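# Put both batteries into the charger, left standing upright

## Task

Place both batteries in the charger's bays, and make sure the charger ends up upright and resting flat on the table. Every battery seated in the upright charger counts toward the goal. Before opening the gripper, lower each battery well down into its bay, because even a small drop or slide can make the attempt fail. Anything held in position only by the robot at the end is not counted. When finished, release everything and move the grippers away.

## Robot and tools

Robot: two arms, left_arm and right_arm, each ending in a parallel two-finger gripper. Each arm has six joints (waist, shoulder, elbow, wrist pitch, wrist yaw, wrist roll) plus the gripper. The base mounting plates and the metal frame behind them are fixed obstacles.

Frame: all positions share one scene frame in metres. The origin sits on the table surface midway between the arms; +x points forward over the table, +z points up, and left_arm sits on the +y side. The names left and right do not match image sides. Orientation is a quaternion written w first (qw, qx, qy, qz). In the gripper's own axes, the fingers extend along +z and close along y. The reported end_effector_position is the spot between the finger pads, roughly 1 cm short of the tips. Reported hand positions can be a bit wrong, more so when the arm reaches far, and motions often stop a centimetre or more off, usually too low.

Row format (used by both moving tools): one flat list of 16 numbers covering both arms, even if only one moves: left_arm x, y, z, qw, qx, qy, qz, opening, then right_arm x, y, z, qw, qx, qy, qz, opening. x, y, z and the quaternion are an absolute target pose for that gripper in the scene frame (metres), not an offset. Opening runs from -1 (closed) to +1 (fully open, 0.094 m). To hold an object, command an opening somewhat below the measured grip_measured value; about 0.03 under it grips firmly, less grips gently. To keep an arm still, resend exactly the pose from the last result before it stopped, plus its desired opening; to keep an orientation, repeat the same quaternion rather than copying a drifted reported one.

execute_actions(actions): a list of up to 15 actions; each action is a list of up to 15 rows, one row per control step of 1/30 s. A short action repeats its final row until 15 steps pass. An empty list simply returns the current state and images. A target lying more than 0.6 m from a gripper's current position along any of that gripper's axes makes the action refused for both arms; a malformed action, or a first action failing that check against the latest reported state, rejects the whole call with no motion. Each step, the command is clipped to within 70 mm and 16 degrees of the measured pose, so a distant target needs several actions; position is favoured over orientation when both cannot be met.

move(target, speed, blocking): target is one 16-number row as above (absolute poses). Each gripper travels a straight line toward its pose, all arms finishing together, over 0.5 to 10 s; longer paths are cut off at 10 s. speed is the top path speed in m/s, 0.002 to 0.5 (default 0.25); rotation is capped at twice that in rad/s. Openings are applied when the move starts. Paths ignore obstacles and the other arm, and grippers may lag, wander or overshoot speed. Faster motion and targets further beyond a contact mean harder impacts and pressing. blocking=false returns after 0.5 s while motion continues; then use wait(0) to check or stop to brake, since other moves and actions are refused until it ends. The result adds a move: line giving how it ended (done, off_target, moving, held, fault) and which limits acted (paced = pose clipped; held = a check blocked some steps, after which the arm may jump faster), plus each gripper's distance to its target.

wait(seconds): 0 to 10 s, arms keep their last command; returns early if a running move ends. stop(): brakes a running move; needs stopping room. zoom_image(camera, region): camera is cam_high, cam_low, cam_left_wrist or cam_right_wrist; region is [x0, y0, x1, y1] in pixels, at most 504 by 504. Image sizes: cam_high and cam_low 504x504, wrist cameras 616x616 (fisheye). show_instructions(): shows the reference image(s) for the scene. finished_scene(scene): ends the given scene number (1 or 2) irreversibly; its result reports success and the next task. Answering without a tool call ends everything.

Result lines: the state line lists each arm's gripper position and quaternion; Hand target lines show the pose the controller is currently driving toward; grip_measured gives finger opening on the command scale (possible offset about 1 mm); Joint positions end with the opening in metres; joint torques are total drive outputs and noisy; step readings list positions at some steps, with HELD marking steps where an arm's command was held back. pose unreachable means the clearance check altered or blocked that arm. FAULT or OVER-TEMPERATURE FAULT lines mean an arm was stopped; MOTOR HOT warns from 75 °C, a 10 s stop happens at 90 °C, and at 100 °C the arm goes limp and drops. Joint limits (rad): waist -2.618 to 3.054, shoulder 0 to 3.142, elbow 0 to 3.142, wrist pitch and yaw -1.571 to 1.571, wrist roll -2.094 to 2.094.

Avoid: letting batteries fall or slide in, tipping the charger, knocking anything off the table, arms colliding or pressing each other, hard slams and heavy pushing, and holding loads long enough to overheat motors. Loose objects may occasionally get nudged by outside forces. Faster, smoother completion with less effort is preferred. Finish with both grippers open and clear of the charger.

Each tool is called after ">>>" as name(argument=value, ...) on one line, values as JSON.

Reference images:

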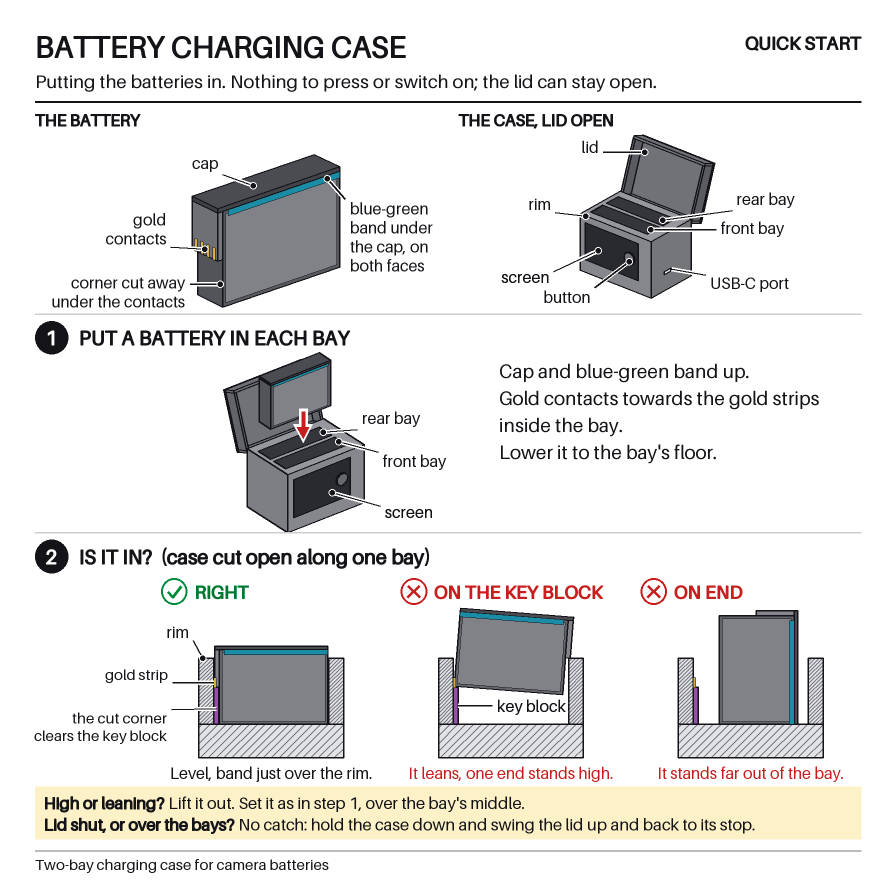

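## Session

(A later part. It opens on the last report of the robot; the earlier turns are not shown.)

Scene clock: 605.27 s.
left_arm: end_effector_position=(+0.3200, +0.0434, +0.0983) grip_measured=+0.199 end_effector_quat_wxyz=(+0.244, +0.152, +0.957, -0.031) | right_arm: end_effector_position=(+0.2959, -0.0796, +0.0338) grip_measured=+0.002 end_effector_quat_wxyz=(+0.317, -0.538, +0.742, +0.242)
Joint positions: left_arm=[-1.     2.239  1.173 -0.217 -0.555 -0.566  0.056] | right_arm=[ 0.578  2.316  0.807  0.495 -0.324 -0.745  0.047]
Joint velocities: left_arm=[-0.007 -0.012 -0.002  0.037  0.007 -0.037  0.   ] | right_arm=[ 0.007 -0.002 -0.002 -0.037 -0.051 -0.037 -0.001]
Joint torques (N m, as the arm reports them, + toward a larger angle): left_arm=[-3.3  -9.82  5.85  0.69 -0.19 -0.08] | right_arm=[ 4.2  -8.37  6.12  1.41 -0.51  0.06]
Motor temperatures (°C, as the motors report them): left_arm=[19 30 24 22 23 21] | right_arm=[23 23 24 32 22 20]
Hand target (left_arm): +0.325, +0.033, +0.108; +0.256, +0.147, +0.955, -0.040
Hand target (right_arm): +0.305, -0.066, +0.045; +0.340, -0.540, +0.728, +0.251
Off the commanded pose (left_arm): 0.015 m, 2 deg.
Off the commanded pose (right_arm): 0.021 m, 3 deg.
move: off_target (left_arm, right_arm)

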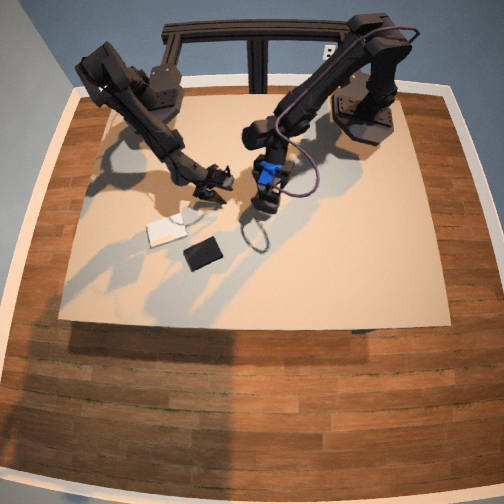

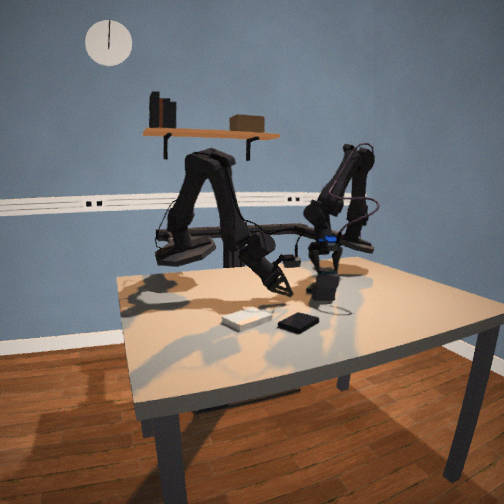

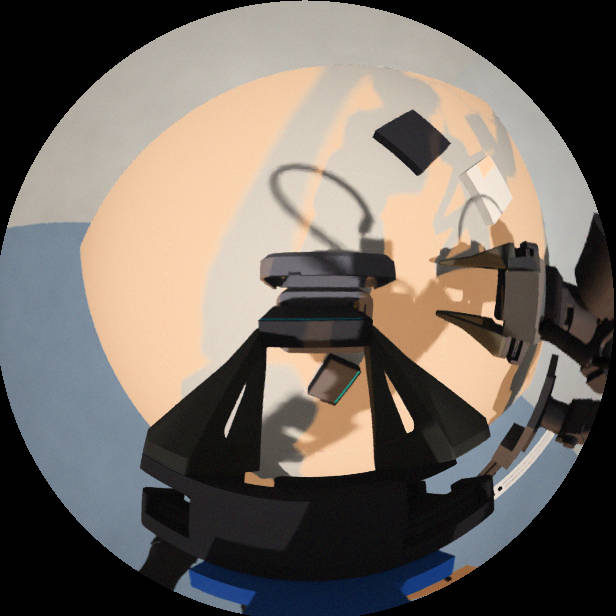

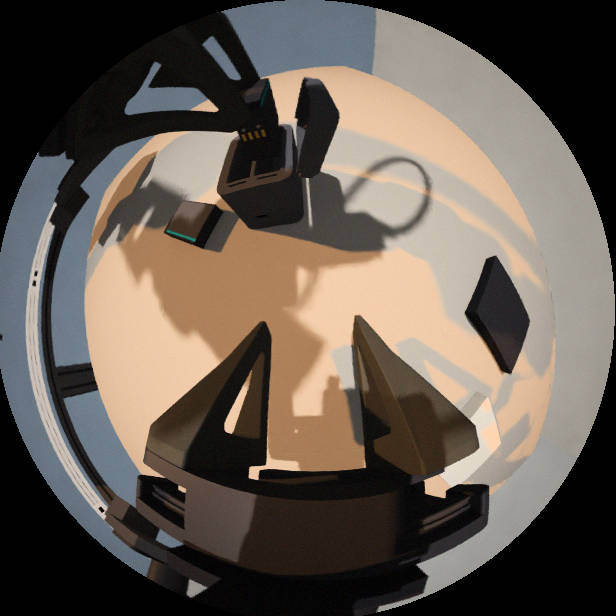

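>>> execute_actions(actions=[[[0.326,0.022,0.108,0.2558,0.147,0.9547,-0.0394,0.17,0.305,-0.065,0.045,0.340,-0.539,0.728,0.251,0.0],[0.326,0.022,0.108,0.2558,0.147,0.9547,-0.0394,0.17,0.305,-0.065,0.045,0.340,-0.539,0.728,0.251,0.0],[0.326,0.022,0.108,0.2558,0.147,0.9547,-0.0394,0.17,0.305,-0.065,0.045,0.340,-0.539,0.728,0.251,0.0],[0.3224,0.0345,0.104,0.2558,0.147,0.9547,-0.0394,0.17,0.305,-0.065,0.045,0.340,-0.539,0.728,0.251,0.0]]])

>>> zoom_image(camera="cam_right_wrist", region=[220, 60, 380, 220])

>>> zoom_image(camera="cam_left_wrist", region=[220, 210, 420, 400])

Scene clock: 611.47 s.
left_arm: end_effector_position=(+0.3222, +0.0381, +0.0957) grip_measured=+0.199 end_effector_quat_wxyz=(+0.244, +0.149, +0.958, -0.032) | right_arm: end_effector_position=(+0.2959, -0.0796, +0.0338) grip_measured=+0.002 end_effector_quat_wxyz=(+0.317, -0.538, +0.742, +0.242)
Joint positions: left_arm=[-1.     2.262  1.2   -0.221 -0.554 -0.572  0.056] | right_arm=[ 0.578  2.316  0.807  0.495 -0.324 -0.745  0.047]
Joint velocities: left_arm=[-0.007 -0.017 -0.012  0.066 -0.007  0.007  0.   ] | right_arm=[-0.017 -0.002 -0.002 -0.022 -0.051 -0.007  0.001]
Joint torques (N m, as the arm reports them, + toward a larger angle): left_arm=[ -3.58 -11.64   3.33   0.85  -0.21  -0.02] | right_arm=[ 4.21 -8.34  6.18  1.43 -0.5   0.04]
Motor temperatures (°C, as the motors report them): left_arm=[19 30 24 22 23 21] | right_arm=[23 23 24 32 22 20]
Hand target (left_arm): +0.322, +0.035, +0.104; +0.256, +0.147, +0.955, -0.040
Hand target (right_arm): +0.305, -0.066, +0.045; +0.340, -0.540, +0.728, +0.251
Off the commanded pose (left_arm): 0.009 m, 2 deg.
Off the commanded pose (right_arm): 0.021 m, 3 deg.
Step readings (end_effector_position):
0: left_arm (+0.3200, +0.0434, +0.0983) | right_arm (+0.2959, -0.0796, +0.0338)
1: left_arm (+0.3201, +0.0429, +0.0980) | right_arm (+0.2959, -0.0796, +0.0338)
2: left_arm (+0.3212, +0.0409, +0.0975) | right_arm (+0.2959, -0.0796, +0.0338)
4: left_arm (+0.3238, +0.0363, +0.0977) | right_arm (+0.2959, -0.0796, +0.0338)
8: left_arm (+0.3228, +0.0373, +0.0964) | right_arm (+0.2959, -0.0796, +0.0338)
15: end_effector_position above

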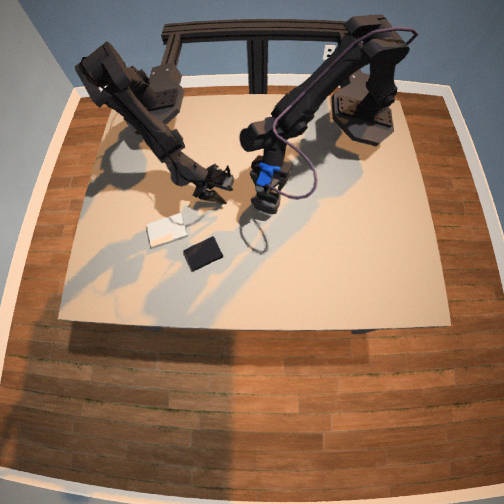

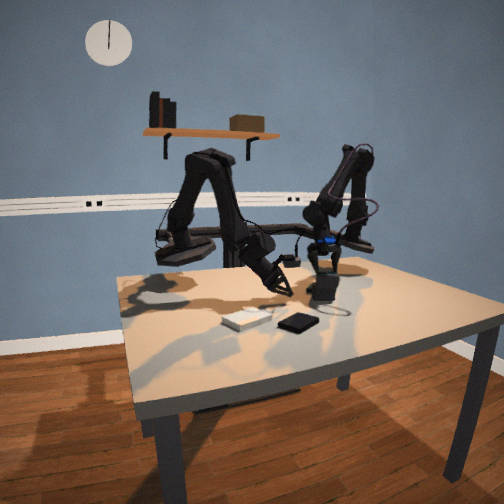

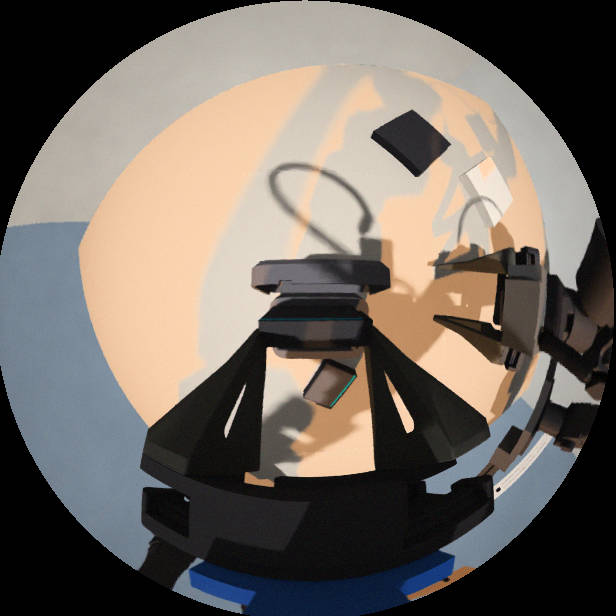

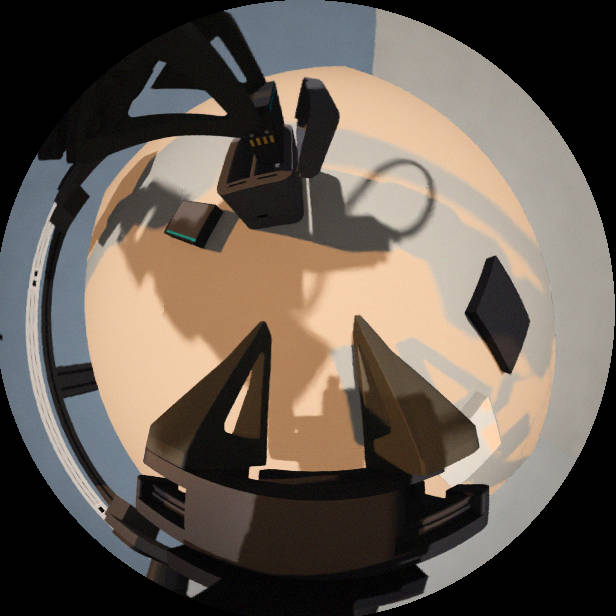

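Region (220, 60, 380, 220) of cam_right_wrist's 616x616 image, scaled by 3.150, with more detail than that image has.

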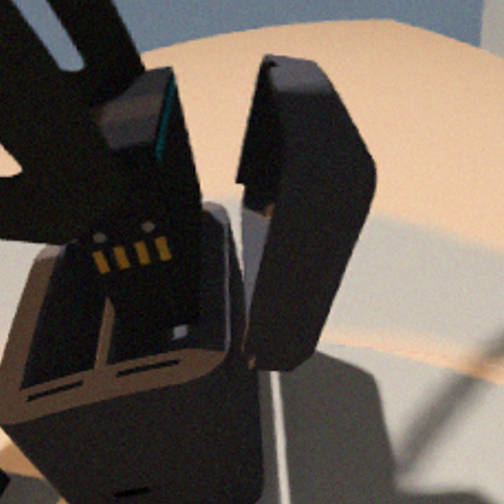

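Region (220, 210, 420, 400) of cam_left_wrist's 616x616 image, scaled by 2.520, with more detail than that image has; it fills the top 479 rows of this view, and the rest is white.

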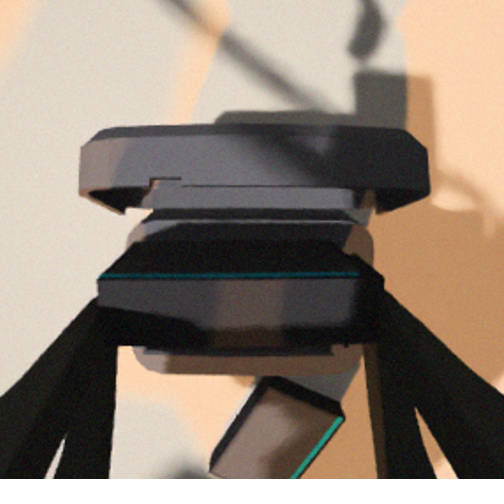

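>>> execute_actions(actions=[[[0.306,0.019,0.104,0.2558,0.147,0.9547,-0.0394,0.17,0.305,-0.065,0.045,0.340,-0.539,0.728,0.251,0.0],[0.306,0.019,0.104,0.2558,0.147,0.9547,-0.0394,0.17,0.305,-0.065,0.045,0.340,-0.539,0.728,0.251,0.0],[0.3224,0.0355,0.104,0.2558,0.147,0.9547,-0.0394,0.17,0.305,-0.065,0.045,0.340,-0.539,0.728,0.251,0.0]]])

>>> zoom_image(camera="cam_right_wrist", region=[220, 60, 380, 220])

>>> zoom_image(camera="cam_left_wrist", region=[220, 210, 420, 400])

Scene clock: 617.60 s.
left_arm: end_effector_position=(+0.3174, +0.0350, +0.0955) grip_measured=+0.199 end_effector_quat_wxyz=(+0.244, +0.152, +0.957, -0.034) | right_arm: end_effector_position=(+0.2959, -0.0796, +0.0338) grip_measured=+0.002 end_effector_quat_wxyz=(+0.317, -0.538, +0.742, +0.242)
Joint positions: left_arm=[-1.012  2.265  1.198 -0.22  -0.553 -0.58   0.056] | right_arm=[ 0.578  2.316  0.807  0.495 -0.324 -0.745  0.047]
Joint velocities: left_arm=[ 0.007  0.017  0.002 -0.022  0.037  0.022  0.001] | right_arm=[ 0.012  0.002  0.007 -0.022 -0.051 -0.007 -0.   ]
Joint torques (N m, as the arm reports them, + toward a larger angle): left_arm=[ -2.25 -12.26   3.34   0.88  -0.18   0.11] | right_arm=[ 4.11 -8.46  6.19  1.39 -0.51  0.05]
Motor temperatures (°C, as the motors report them): left_arm=[19 31 23 22 23 21] | right_arm=[23 23 24 32 22 20]
Hand target (left_arm): +0.322, +0.035, +0.104; +0.256, +0.147, +0.955, -0.039
Hand target (right_arm): +0.305, -0.066, +0.045; +0.340, -0.540, +0.728, +0.251
Off the commanded pose (left_arm): 0.010 m, 2 deg.
Off the commanded pose (right_arm): 0.021 m, 3 deg.
Step readings (end_effector_position):
0: left_arm (+0.3222, +0.0381, +0.0957) | right_arm (+0.2959, -0.0796, +0.0338)
1: left_arm (+0.3212, +0.0374, +0.0959) | right_arm (+0.2959, -0.0796, +0.0338)
2: left_arm (+0.3192, +0.0361, +0.0962) | right_arm (+0.2959, -0.0796, +0.0338)
4: left_arm (+0.3154, +0.0334, +0.0962) | right_arm (+0.2959, -0.0796, +0.0338)
8: left_arm (+0.3170, +0.0348, +0.0956) | right_arm (+0.2959, -0.0796, +0.0338)
15: end_effector_position above

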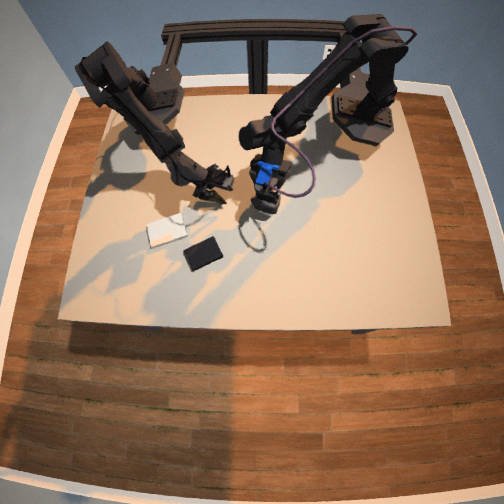

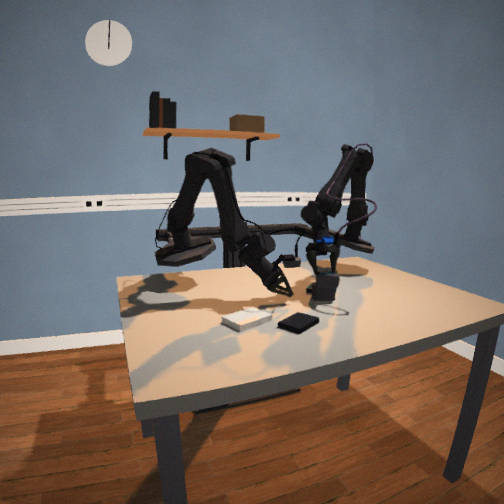

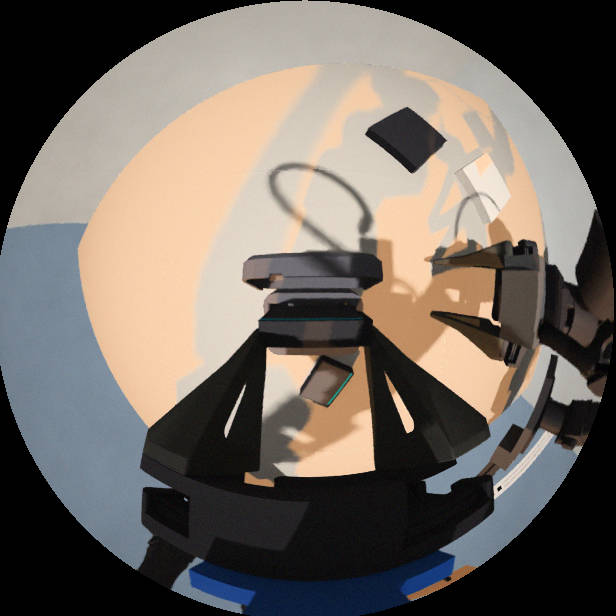

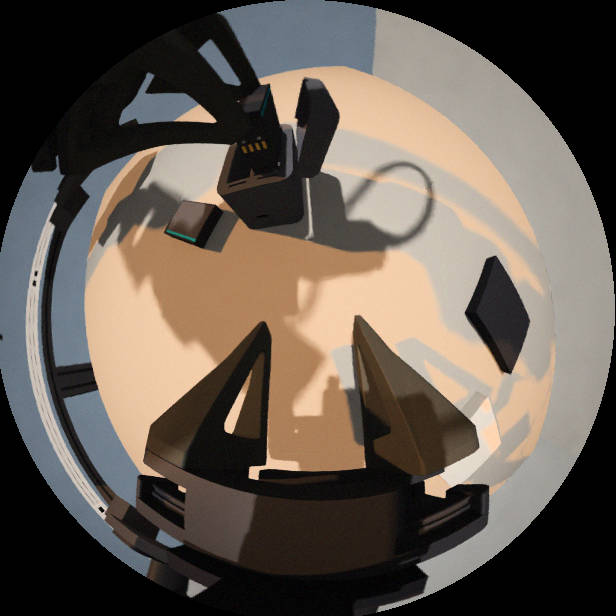

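Region (220, 60, 380, 220) of cam_right_wrist's 616x616 image, scaled by 3.150, with more detail than that image has.

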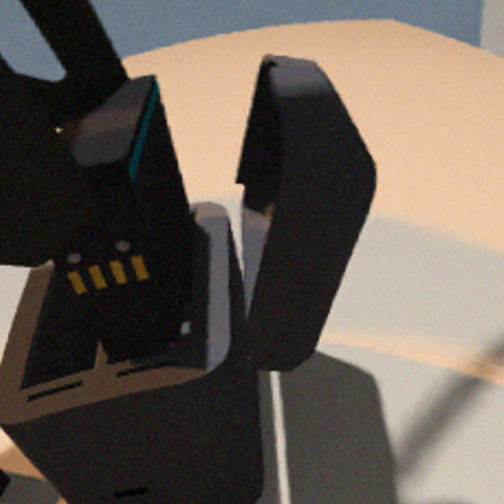

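Region (220, 210, 420, 400) of cam_left_wrist's 616x616 image, scaled by 2.520, with more detail than that image has; it fills the top 479 rows of this view, and the rest is white.

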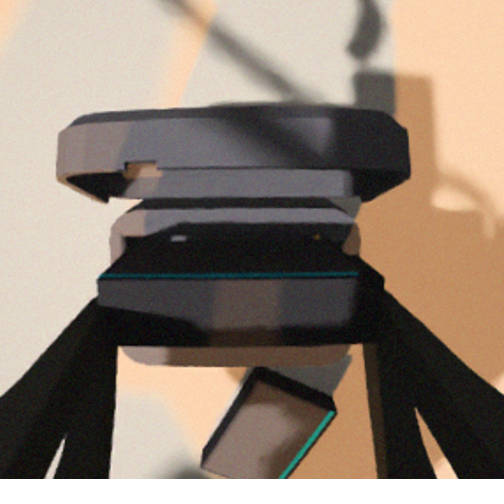

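>>> execute_actions(actions=[[[0.335,0.0464,0.104,0.2558,0.147,0.9547,-0.0394,0.17,0.305,-0.065,0.045,0.340,-0.539,0.728,0.251,0.0],[0.335,0.0464,0.104,0.2558,0.147,0.9547,-0.0394,0.17,0.305,-0.065,0.045,0.340,-0.539,0.728,0.251,0.0],[0.3224,0.0355,0.104,0.2558,0.147,0.9547,-0.0394,0.17,0.305,-0.065,0.045,0.340,-0.539,0.728,0.251,0.0]]])

>>> zoom_image(camera="cam_right_wrist", region=[220, 60, 380, 220])

>>> zoom_image(camera="cam_left_wrist", region=[220, 210, 420, 400])

Scene clock: 623.73 s.
left_arm: end_effector_position=(+0.3218, +0.0404, +0.0940) grip_measured=+0.199 end_effector_quat_wxyz=(+0.243, +0.150, +0.958, -0.032) | right_arm: end_effector_position=(+0.2959, -0.0796, +0.0338) grip_measured=+0.002 end_effector_quat_wxyz=(+0.317, -0.538, +0.742, +0.242)
Joint positions: left_arm=[-0.996  2.259  1.188 -0.211 -0.551 -0.566  0.056] | right_arm=[ 0.578  2.316  0.807  0.495 -0.324 -0.745  0.047]
Joint velocities: left_arm=[ 0.007 -0.027  0.012  0.007  0.022 -0.037 -0.001] | right_arm=[-0.007 -0.012 -0.017 -0.066 -0.007  0.007  0.001]
Joint torques (N m, as the arm reports them, + toward a larger angle): left_arm=[ -3.58 -11.59   3.83   0.8   -0.25  -0.07] | right_arm=[ 4.27 -8.32  6.21  1.38 -0.49  0.04]
Motor temperatures (°C, as the motors report them): left_arm=[19 31 23 22 23 21] | right_arm=[23 23 24 32 22 20]
Hand target (left_arm): +0.322, +0.035, +0.104; +0.255, +0.147, +0.955, -0.040
Hand target (right_arm): +0.305, -0.066, +0.045; +0.340, -0.540, +0.728, +0.251
Off the commanded pose (left_arm): 0.011 m, 2 deg.
Off the commanded pose (right_arm): 0.021 m, 3 deg.
Step readings (end_effector_position):
0: left_arm (+0.3174, +0.0350, +0.0955) | right_arm (+0.2959, -0.0796, +0.0338)
1: left_arm (+0.3181, +0.0356, +0.0951) | right_arm (+0.2959, -0.0796, +0.0338)
2: left_arm (+0.3193, +0.0374, +0.0947) | right_arm (+0.2959, -0.0796, +0.0338)
4: left_arm (+0.3220, +0.0406, +0.0939) | right_arm (+0.2959, -0.0796, +0.0338)
8: left_arm (+0.3218, +0.0404, +0.0940) | right_arm (+0.2959, -0.0796, +0.0338)
15: end_effector_position above

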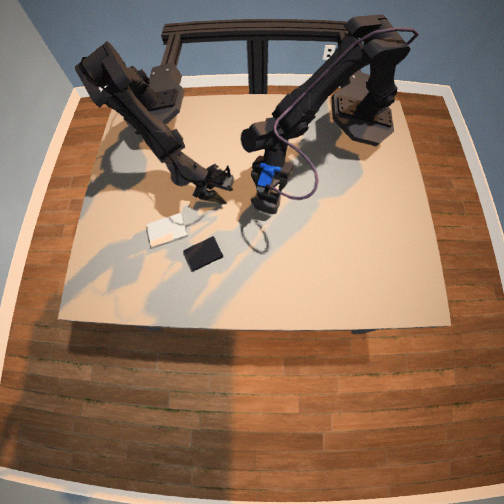

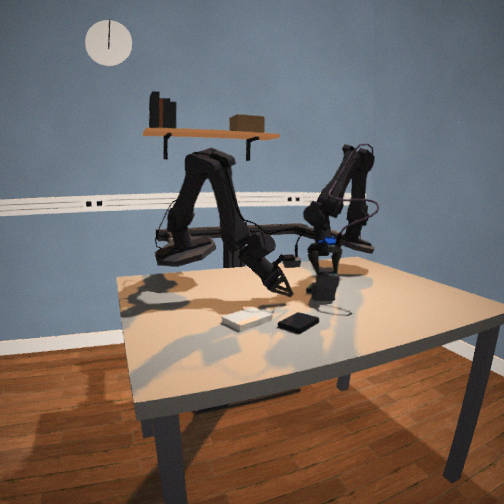

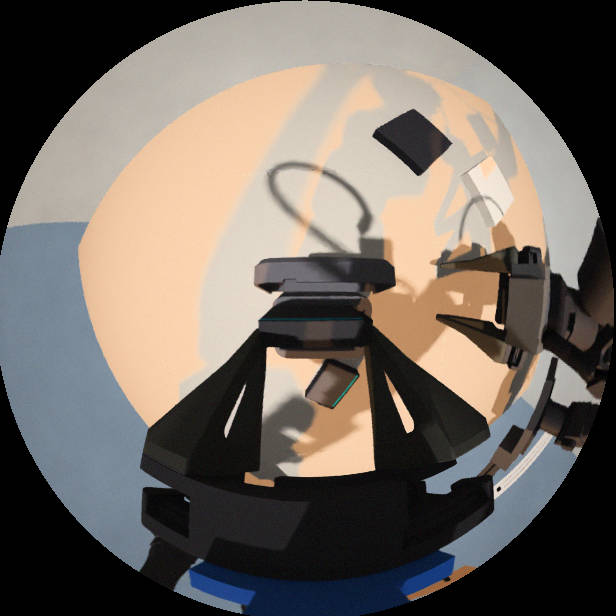

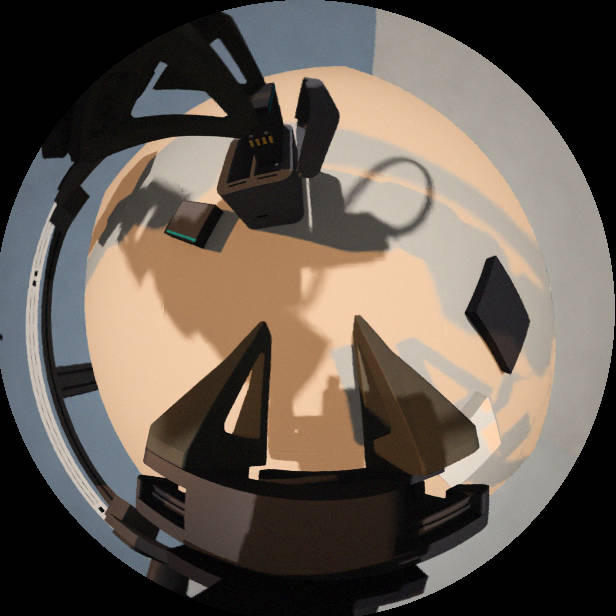

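Region (220, 60, 380, 220) of cam_right_wrist's 616x616 image, scaled by 3.150, with more detail than that image has.

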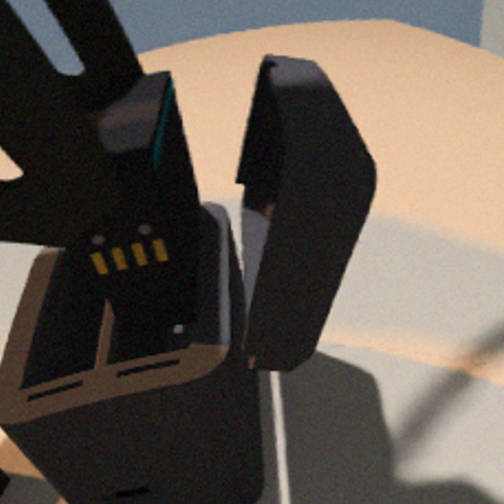

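Region (220, 210, 420, 400) of cam_left_wrist's 616x616 image, scaled by 2.520, with more detail than that image has; it fills the top 479 rows of this view, and the rest is white.

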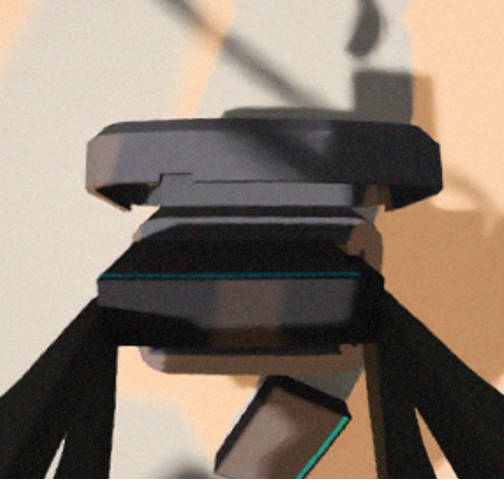

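>>> execute_actions(actions=[[[0.3057,0.0213,0.104,0.2558,0.147,0.9547,-0.0394,0.17,0.305,-0.065,0.045,0.340,-0.539,0.728,0.251,0.0],[0.3200,0.0375,0.104,0.2558,0.147,0.9547,-0.0394,0.17,0.305,-0.065,0.045,0.340,-0.539,0.728,0.251,0.0]]])

Scene clock: 627.03 s.
left_arm: end_effector_position=(+0.3188, +0.0378, +0.0953) grip_measured=+0.199 end_effector_quat_wxyz=(+0.244, +0.149, +0.958, -0.034) | right_arm: end_effector_position=(+0.2959, -0.0796, +0.0338) grip_measured=+0.002 end_effector_quat_wxyz=(+0.317, -0.538, +0.742, +0.242)
Joint positions: left_arm=[-1.006  2.259  1.188 -0.212 -0.553 -0.578  0.056] | right_arm=[ 0.578  2.316  0.807  0.495 -0.324 -0.745  0.047]
Joint velocities: left_arm=[-0.002  0.012  0.002 -0.022 -0.022  0.051 -0.001] | right_arm=[-0.007 -0.007 -0.017  0.051 -0.022 -0.022 -0.001]
Joint torques (N m, as the arm reports them, + toward a larger angle): left_arm=[ -3.04 -12.19   3.02   0.85  -0.23   0.06] | right_arm=[ 4.23 -8.34  5.93  1.39 -0.49  0.07]
Motor temperatures (°C, as the motors report them): left_arm=[19 31 23 22 23 21] | right_arm=[23 24 24 32 22 20]
Hand target (left_arm): +0.320, +0.037, +0.104; +0.255, +0.147, +0.955, -0.040
Hand target (right_arm): +0.305, -0.066, +0.045; +0.340, -0.540, +0.728, +0.251
Off the commanded pose (left_arm): 0.009 m, 2 deg.
Off the commanded pose (right_arm): 0.021 m, 3 deg.
Step readings (end_effector_position):
0: left_arm (+0.3218, +0.0404, +0.0940) | right_arm (+0.2959, -0.0796, +0.0338)
1: left_arm (+0.3210, +0.0398, +0.0945) | right_arm (+0.2959, -0.0796, +0.0338)
2: left_arm (+0.3201, +0.0391, +0.0949) | right_arm (+0.2959, -0.0796, +0.0338)
4: left_arm (+0.3188, +0.0378, +0.0953) | right_arm (+0.2959, -0.0796, +0.0338)
8: left_arm (+0.3188, +0.0378, +0.0953) | right_arm (+0.2959, -0.0796, +0.0338)
15: end_effector_position above

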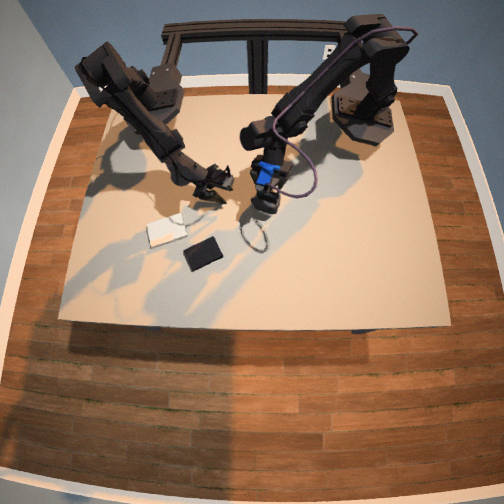

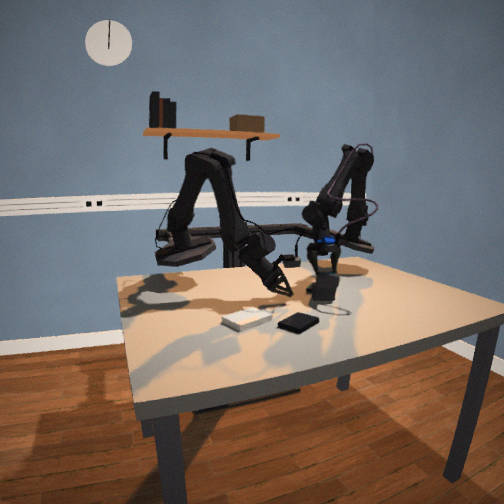

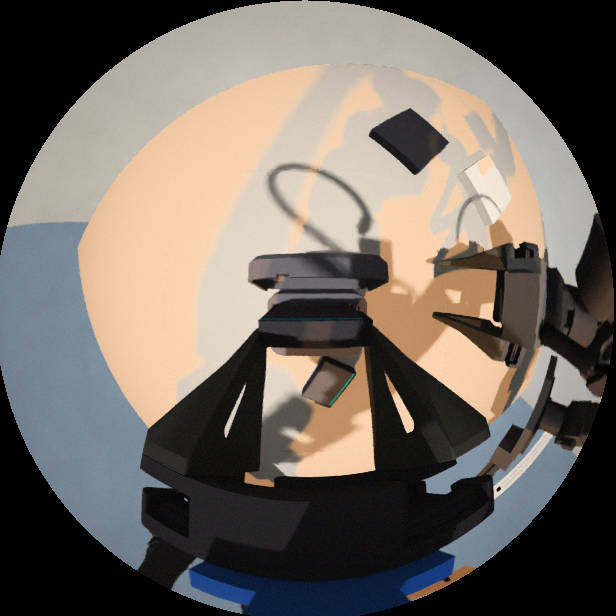

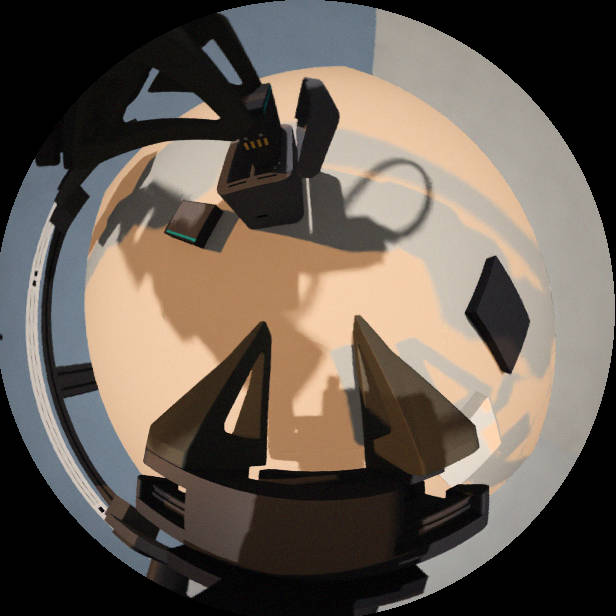

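>>> execute_actions(actions=[[[0.3325,0.0261,0.104,0.2558,0.147,0.9547,-0.0394,0.17,0.305,-0.065,0.045,0.340,-0.539,0.728,0.251,0.0],[0.3222,0.0352,0.104,0.2558,0.147,0.9547,-0.0394,0.17,0.305,-0.065,0.045,0.340,-0.539,0.728,0.251,0.0]]])

>>> zoom_image(camera="cam_right_wrist", region=[220, 60, 380, 220])

>>> zoom_image(camera="cam_left_wrist", region=[220, 210, 420, 400])

Scene clock: 632.23 s.
left_arm: end_effector_position=(+0.3195, +0.0367, +0.0956) grip_measured=+0.199 end_effector_quat_wxyz=(+0.245, +0.150, +0.957, -0.034) | right_arm: end_effector_position=(+0.2959, -0.0796, +0.0338) grip_measured=+0.002 end_effector_quat_wxyz=(+0.317, -0.538, +0.742, +0.242)
Joint positions: left_arm=[-1.006  2.261  1.193 -0.212 -0.553 -0.576  0.056] | right_arm=[ 0.578  2.316  0.807  0.495 -0.324 -0.745  0.047]
Joint velocities: left_arm=[-0.012 -0.007  0.007 -0.066 -0.051 -0.022 -0.   ] | right_arm=[ 0.007 -0.002  0.007 -0.051 -0.007  0.007 -0.   ]
Joint torques (N m, as the arm reports them, + toward a larger angle): left_arm=[ -2.73 -11.63   3.58   0.8   -0.2    0.04] | right_arm=[ 4.18 -8.26  6.16  1.42 -0.48  0.05]
Motor temperatures (°C, as the motors report them): left_arm=[19 32 23 22 23 21] | right_arm=[23 24 24 32 22 20]
Hand target (left_arm): +0.322, +0.035, +0.104; +0.256, +0.147, +0.955, -0.039
Hand target (right_arm): +0.305, -0.066, +0.045; +0.340, -0.540, +0.728, +0.251
Off the commanded pose (left_arm): 0.009 m, 1 deg.
Off the commanded pose (right_arm): 0.021 m, 3 deg.
Step readings (end_effector_position):
0: left_arm (+0.3188, +0.0378, +0.0953) | right_arm (+0.2959, -0.0796, +0.0338)
1: left_arm (+0.3189, +0.0375, +0.0953) | right_arm (+0.2959, -0.0796, +0.0338)
2: left_arm (+0.3194, +0.0368, +0.0955) | right_arm (+0.2959, -0.0796, +0.0338)
4: left_arm (+0.3195, +0.0367, +0.0956) | right_arm (+0.2959, -0.0796, +0.0338)
8: left_arm (+0.3195, +0.0367, +0.0956) | right_arm (+0.2959, -0.0796, +0.0338)
15: end_effector_position above

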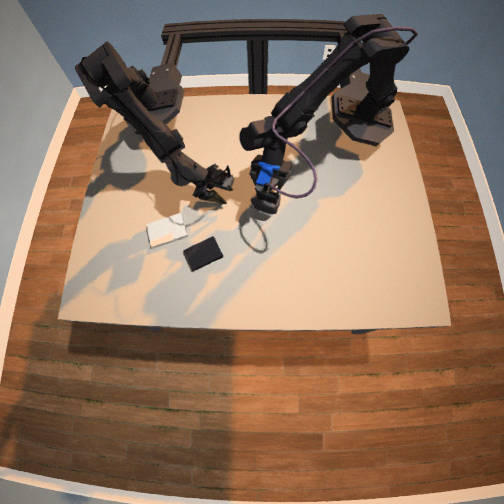

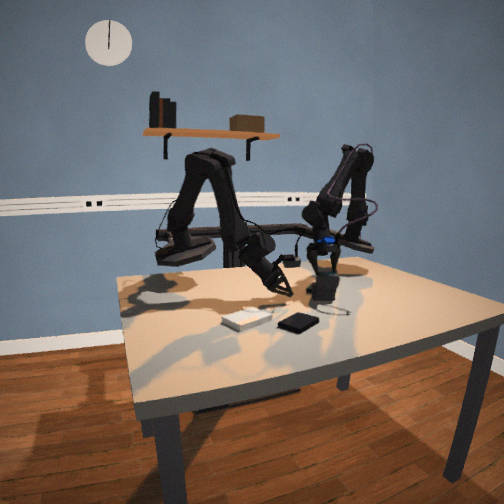

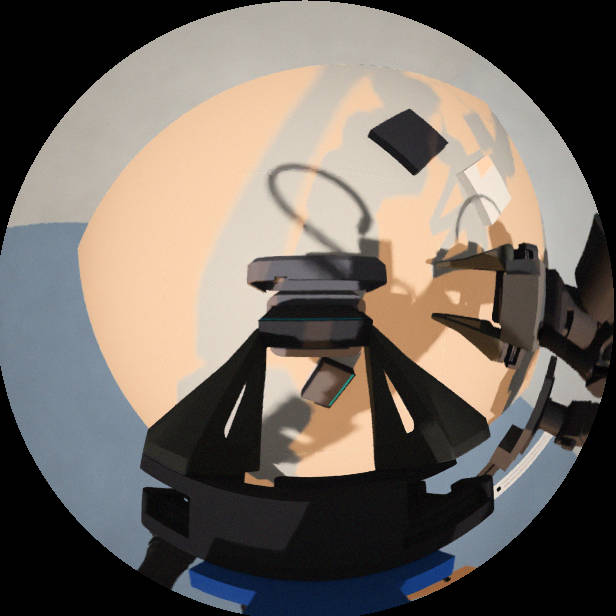

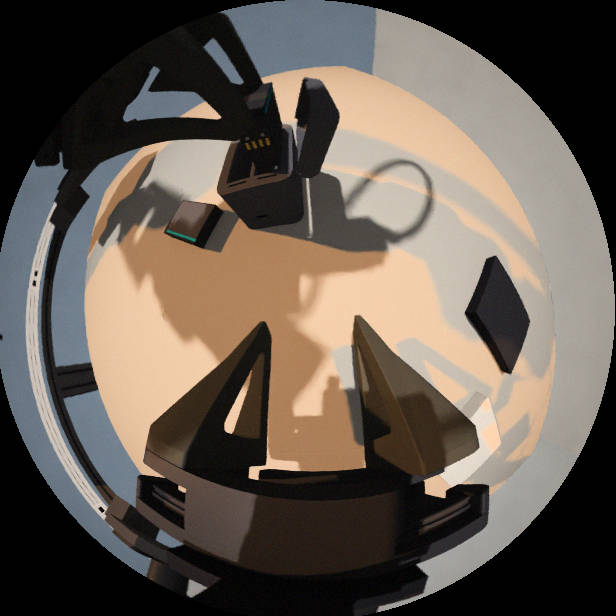

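Region (220, 60, 380, 220) of cam_right_wrist's 616x616 image, scaled by 3.150, with more detail than that image has.

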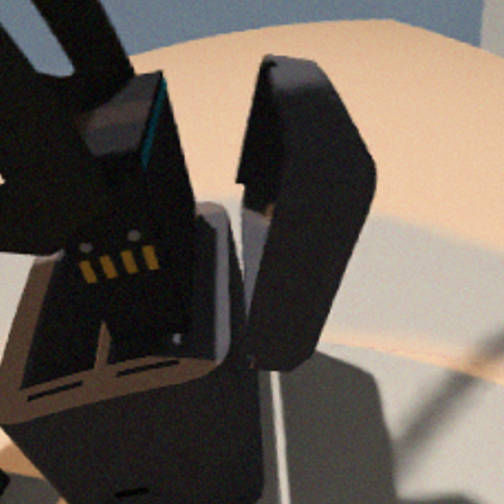

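Region (220, 210, 420, 400) of cam_left_wrist's 616x616 image, scaled by 2.520, with more detail than that image has; it fills the top 479 rows of this view, and the rest is white.

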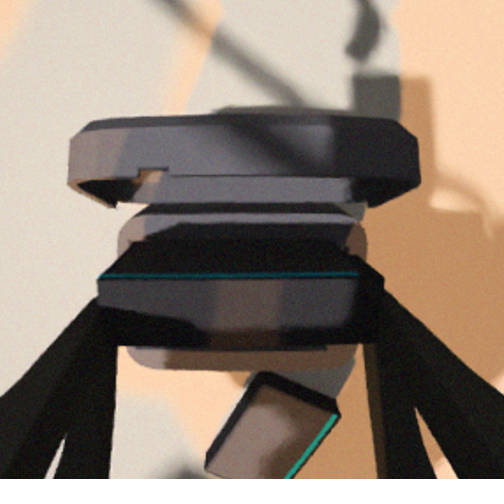

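>>> execute_actions(actions=[])

>>> zoom_image(camera="cam_right_wrist", region=[200,20,420,240])

Scene clock: 648.27 s.
left_arm: end_effector_position=(+0.3195, +0.0367, +0.0956) grip_measured=+0.199 end_effector_quat_wxyz=(+0.245, +0.150, +0.957, -0.034) | right_arm: end_effector_position=(+0.2959, -0.0796, +0.0338) grip_measured=+0.002 end_effector_quat_wxyz=(+0.317, -0.538, +0.742, +0.242)
Joint positions: left_arm=[-1.006  2.261  1.193 -0.212 -0.553 -0.576  0.056] | right_arm=[ 0.578  2.316  0.807  0.495 -0.324 -0.745  0.047]
Joint velocities: left_arm=[-0.012 -0.017  0.002  0.007  0.022  0.022  0.001] | right_arm=[ 0.007 -0.022 -0.002 -0.037 -0.037 -0.051 -0.   ]
Joint torques (N m, as the arm reports them, + toward a larger angle): left_arm=[ -2.83 -11.76   3.68   0.8   -0.21   0.02] | right_arm=[ 4.17 -8.38  6.09  1.42 -0.51  0.02]
Motor temperatures (°C, as the motors report them): left_arm=[19 32 23 22 23 21] | right_arm=[23 24 24 32 23 20]
Hand target (left_arm): +0.322, +0.035, +0.104; +0.256, +0.147, +0.955, -0.039
Hand target (right_arm): +0.305, -0.066, +0.045; +0.340, -0.540, +0.728, +0.251
Off the commanded pose (left_arm): 0.009 m, 1 deg.
Off the commanded pose (right_arm): 0.021 m, 3 deg.

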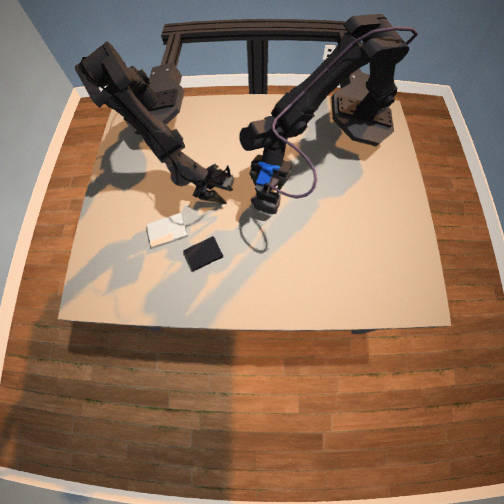

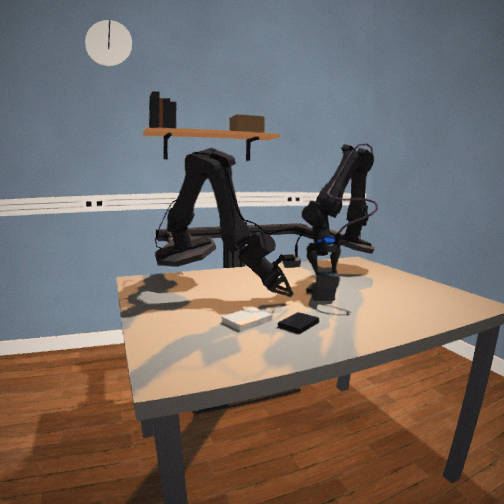

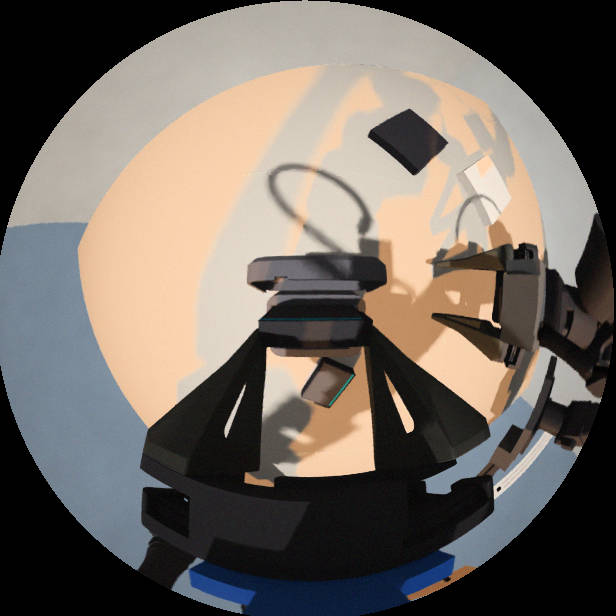

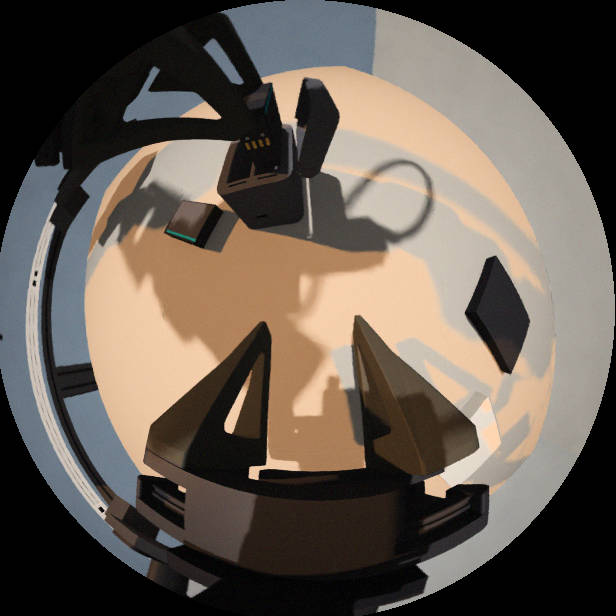

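Region (200, 20, 420, 240) of cam_right_wrist's 616x616 image, scaled by 2.291, with more detail than that image has.

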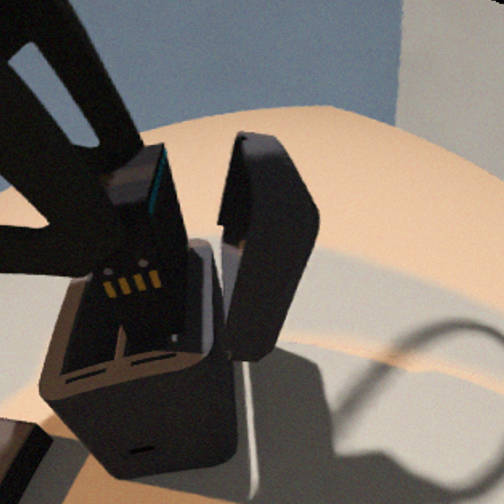

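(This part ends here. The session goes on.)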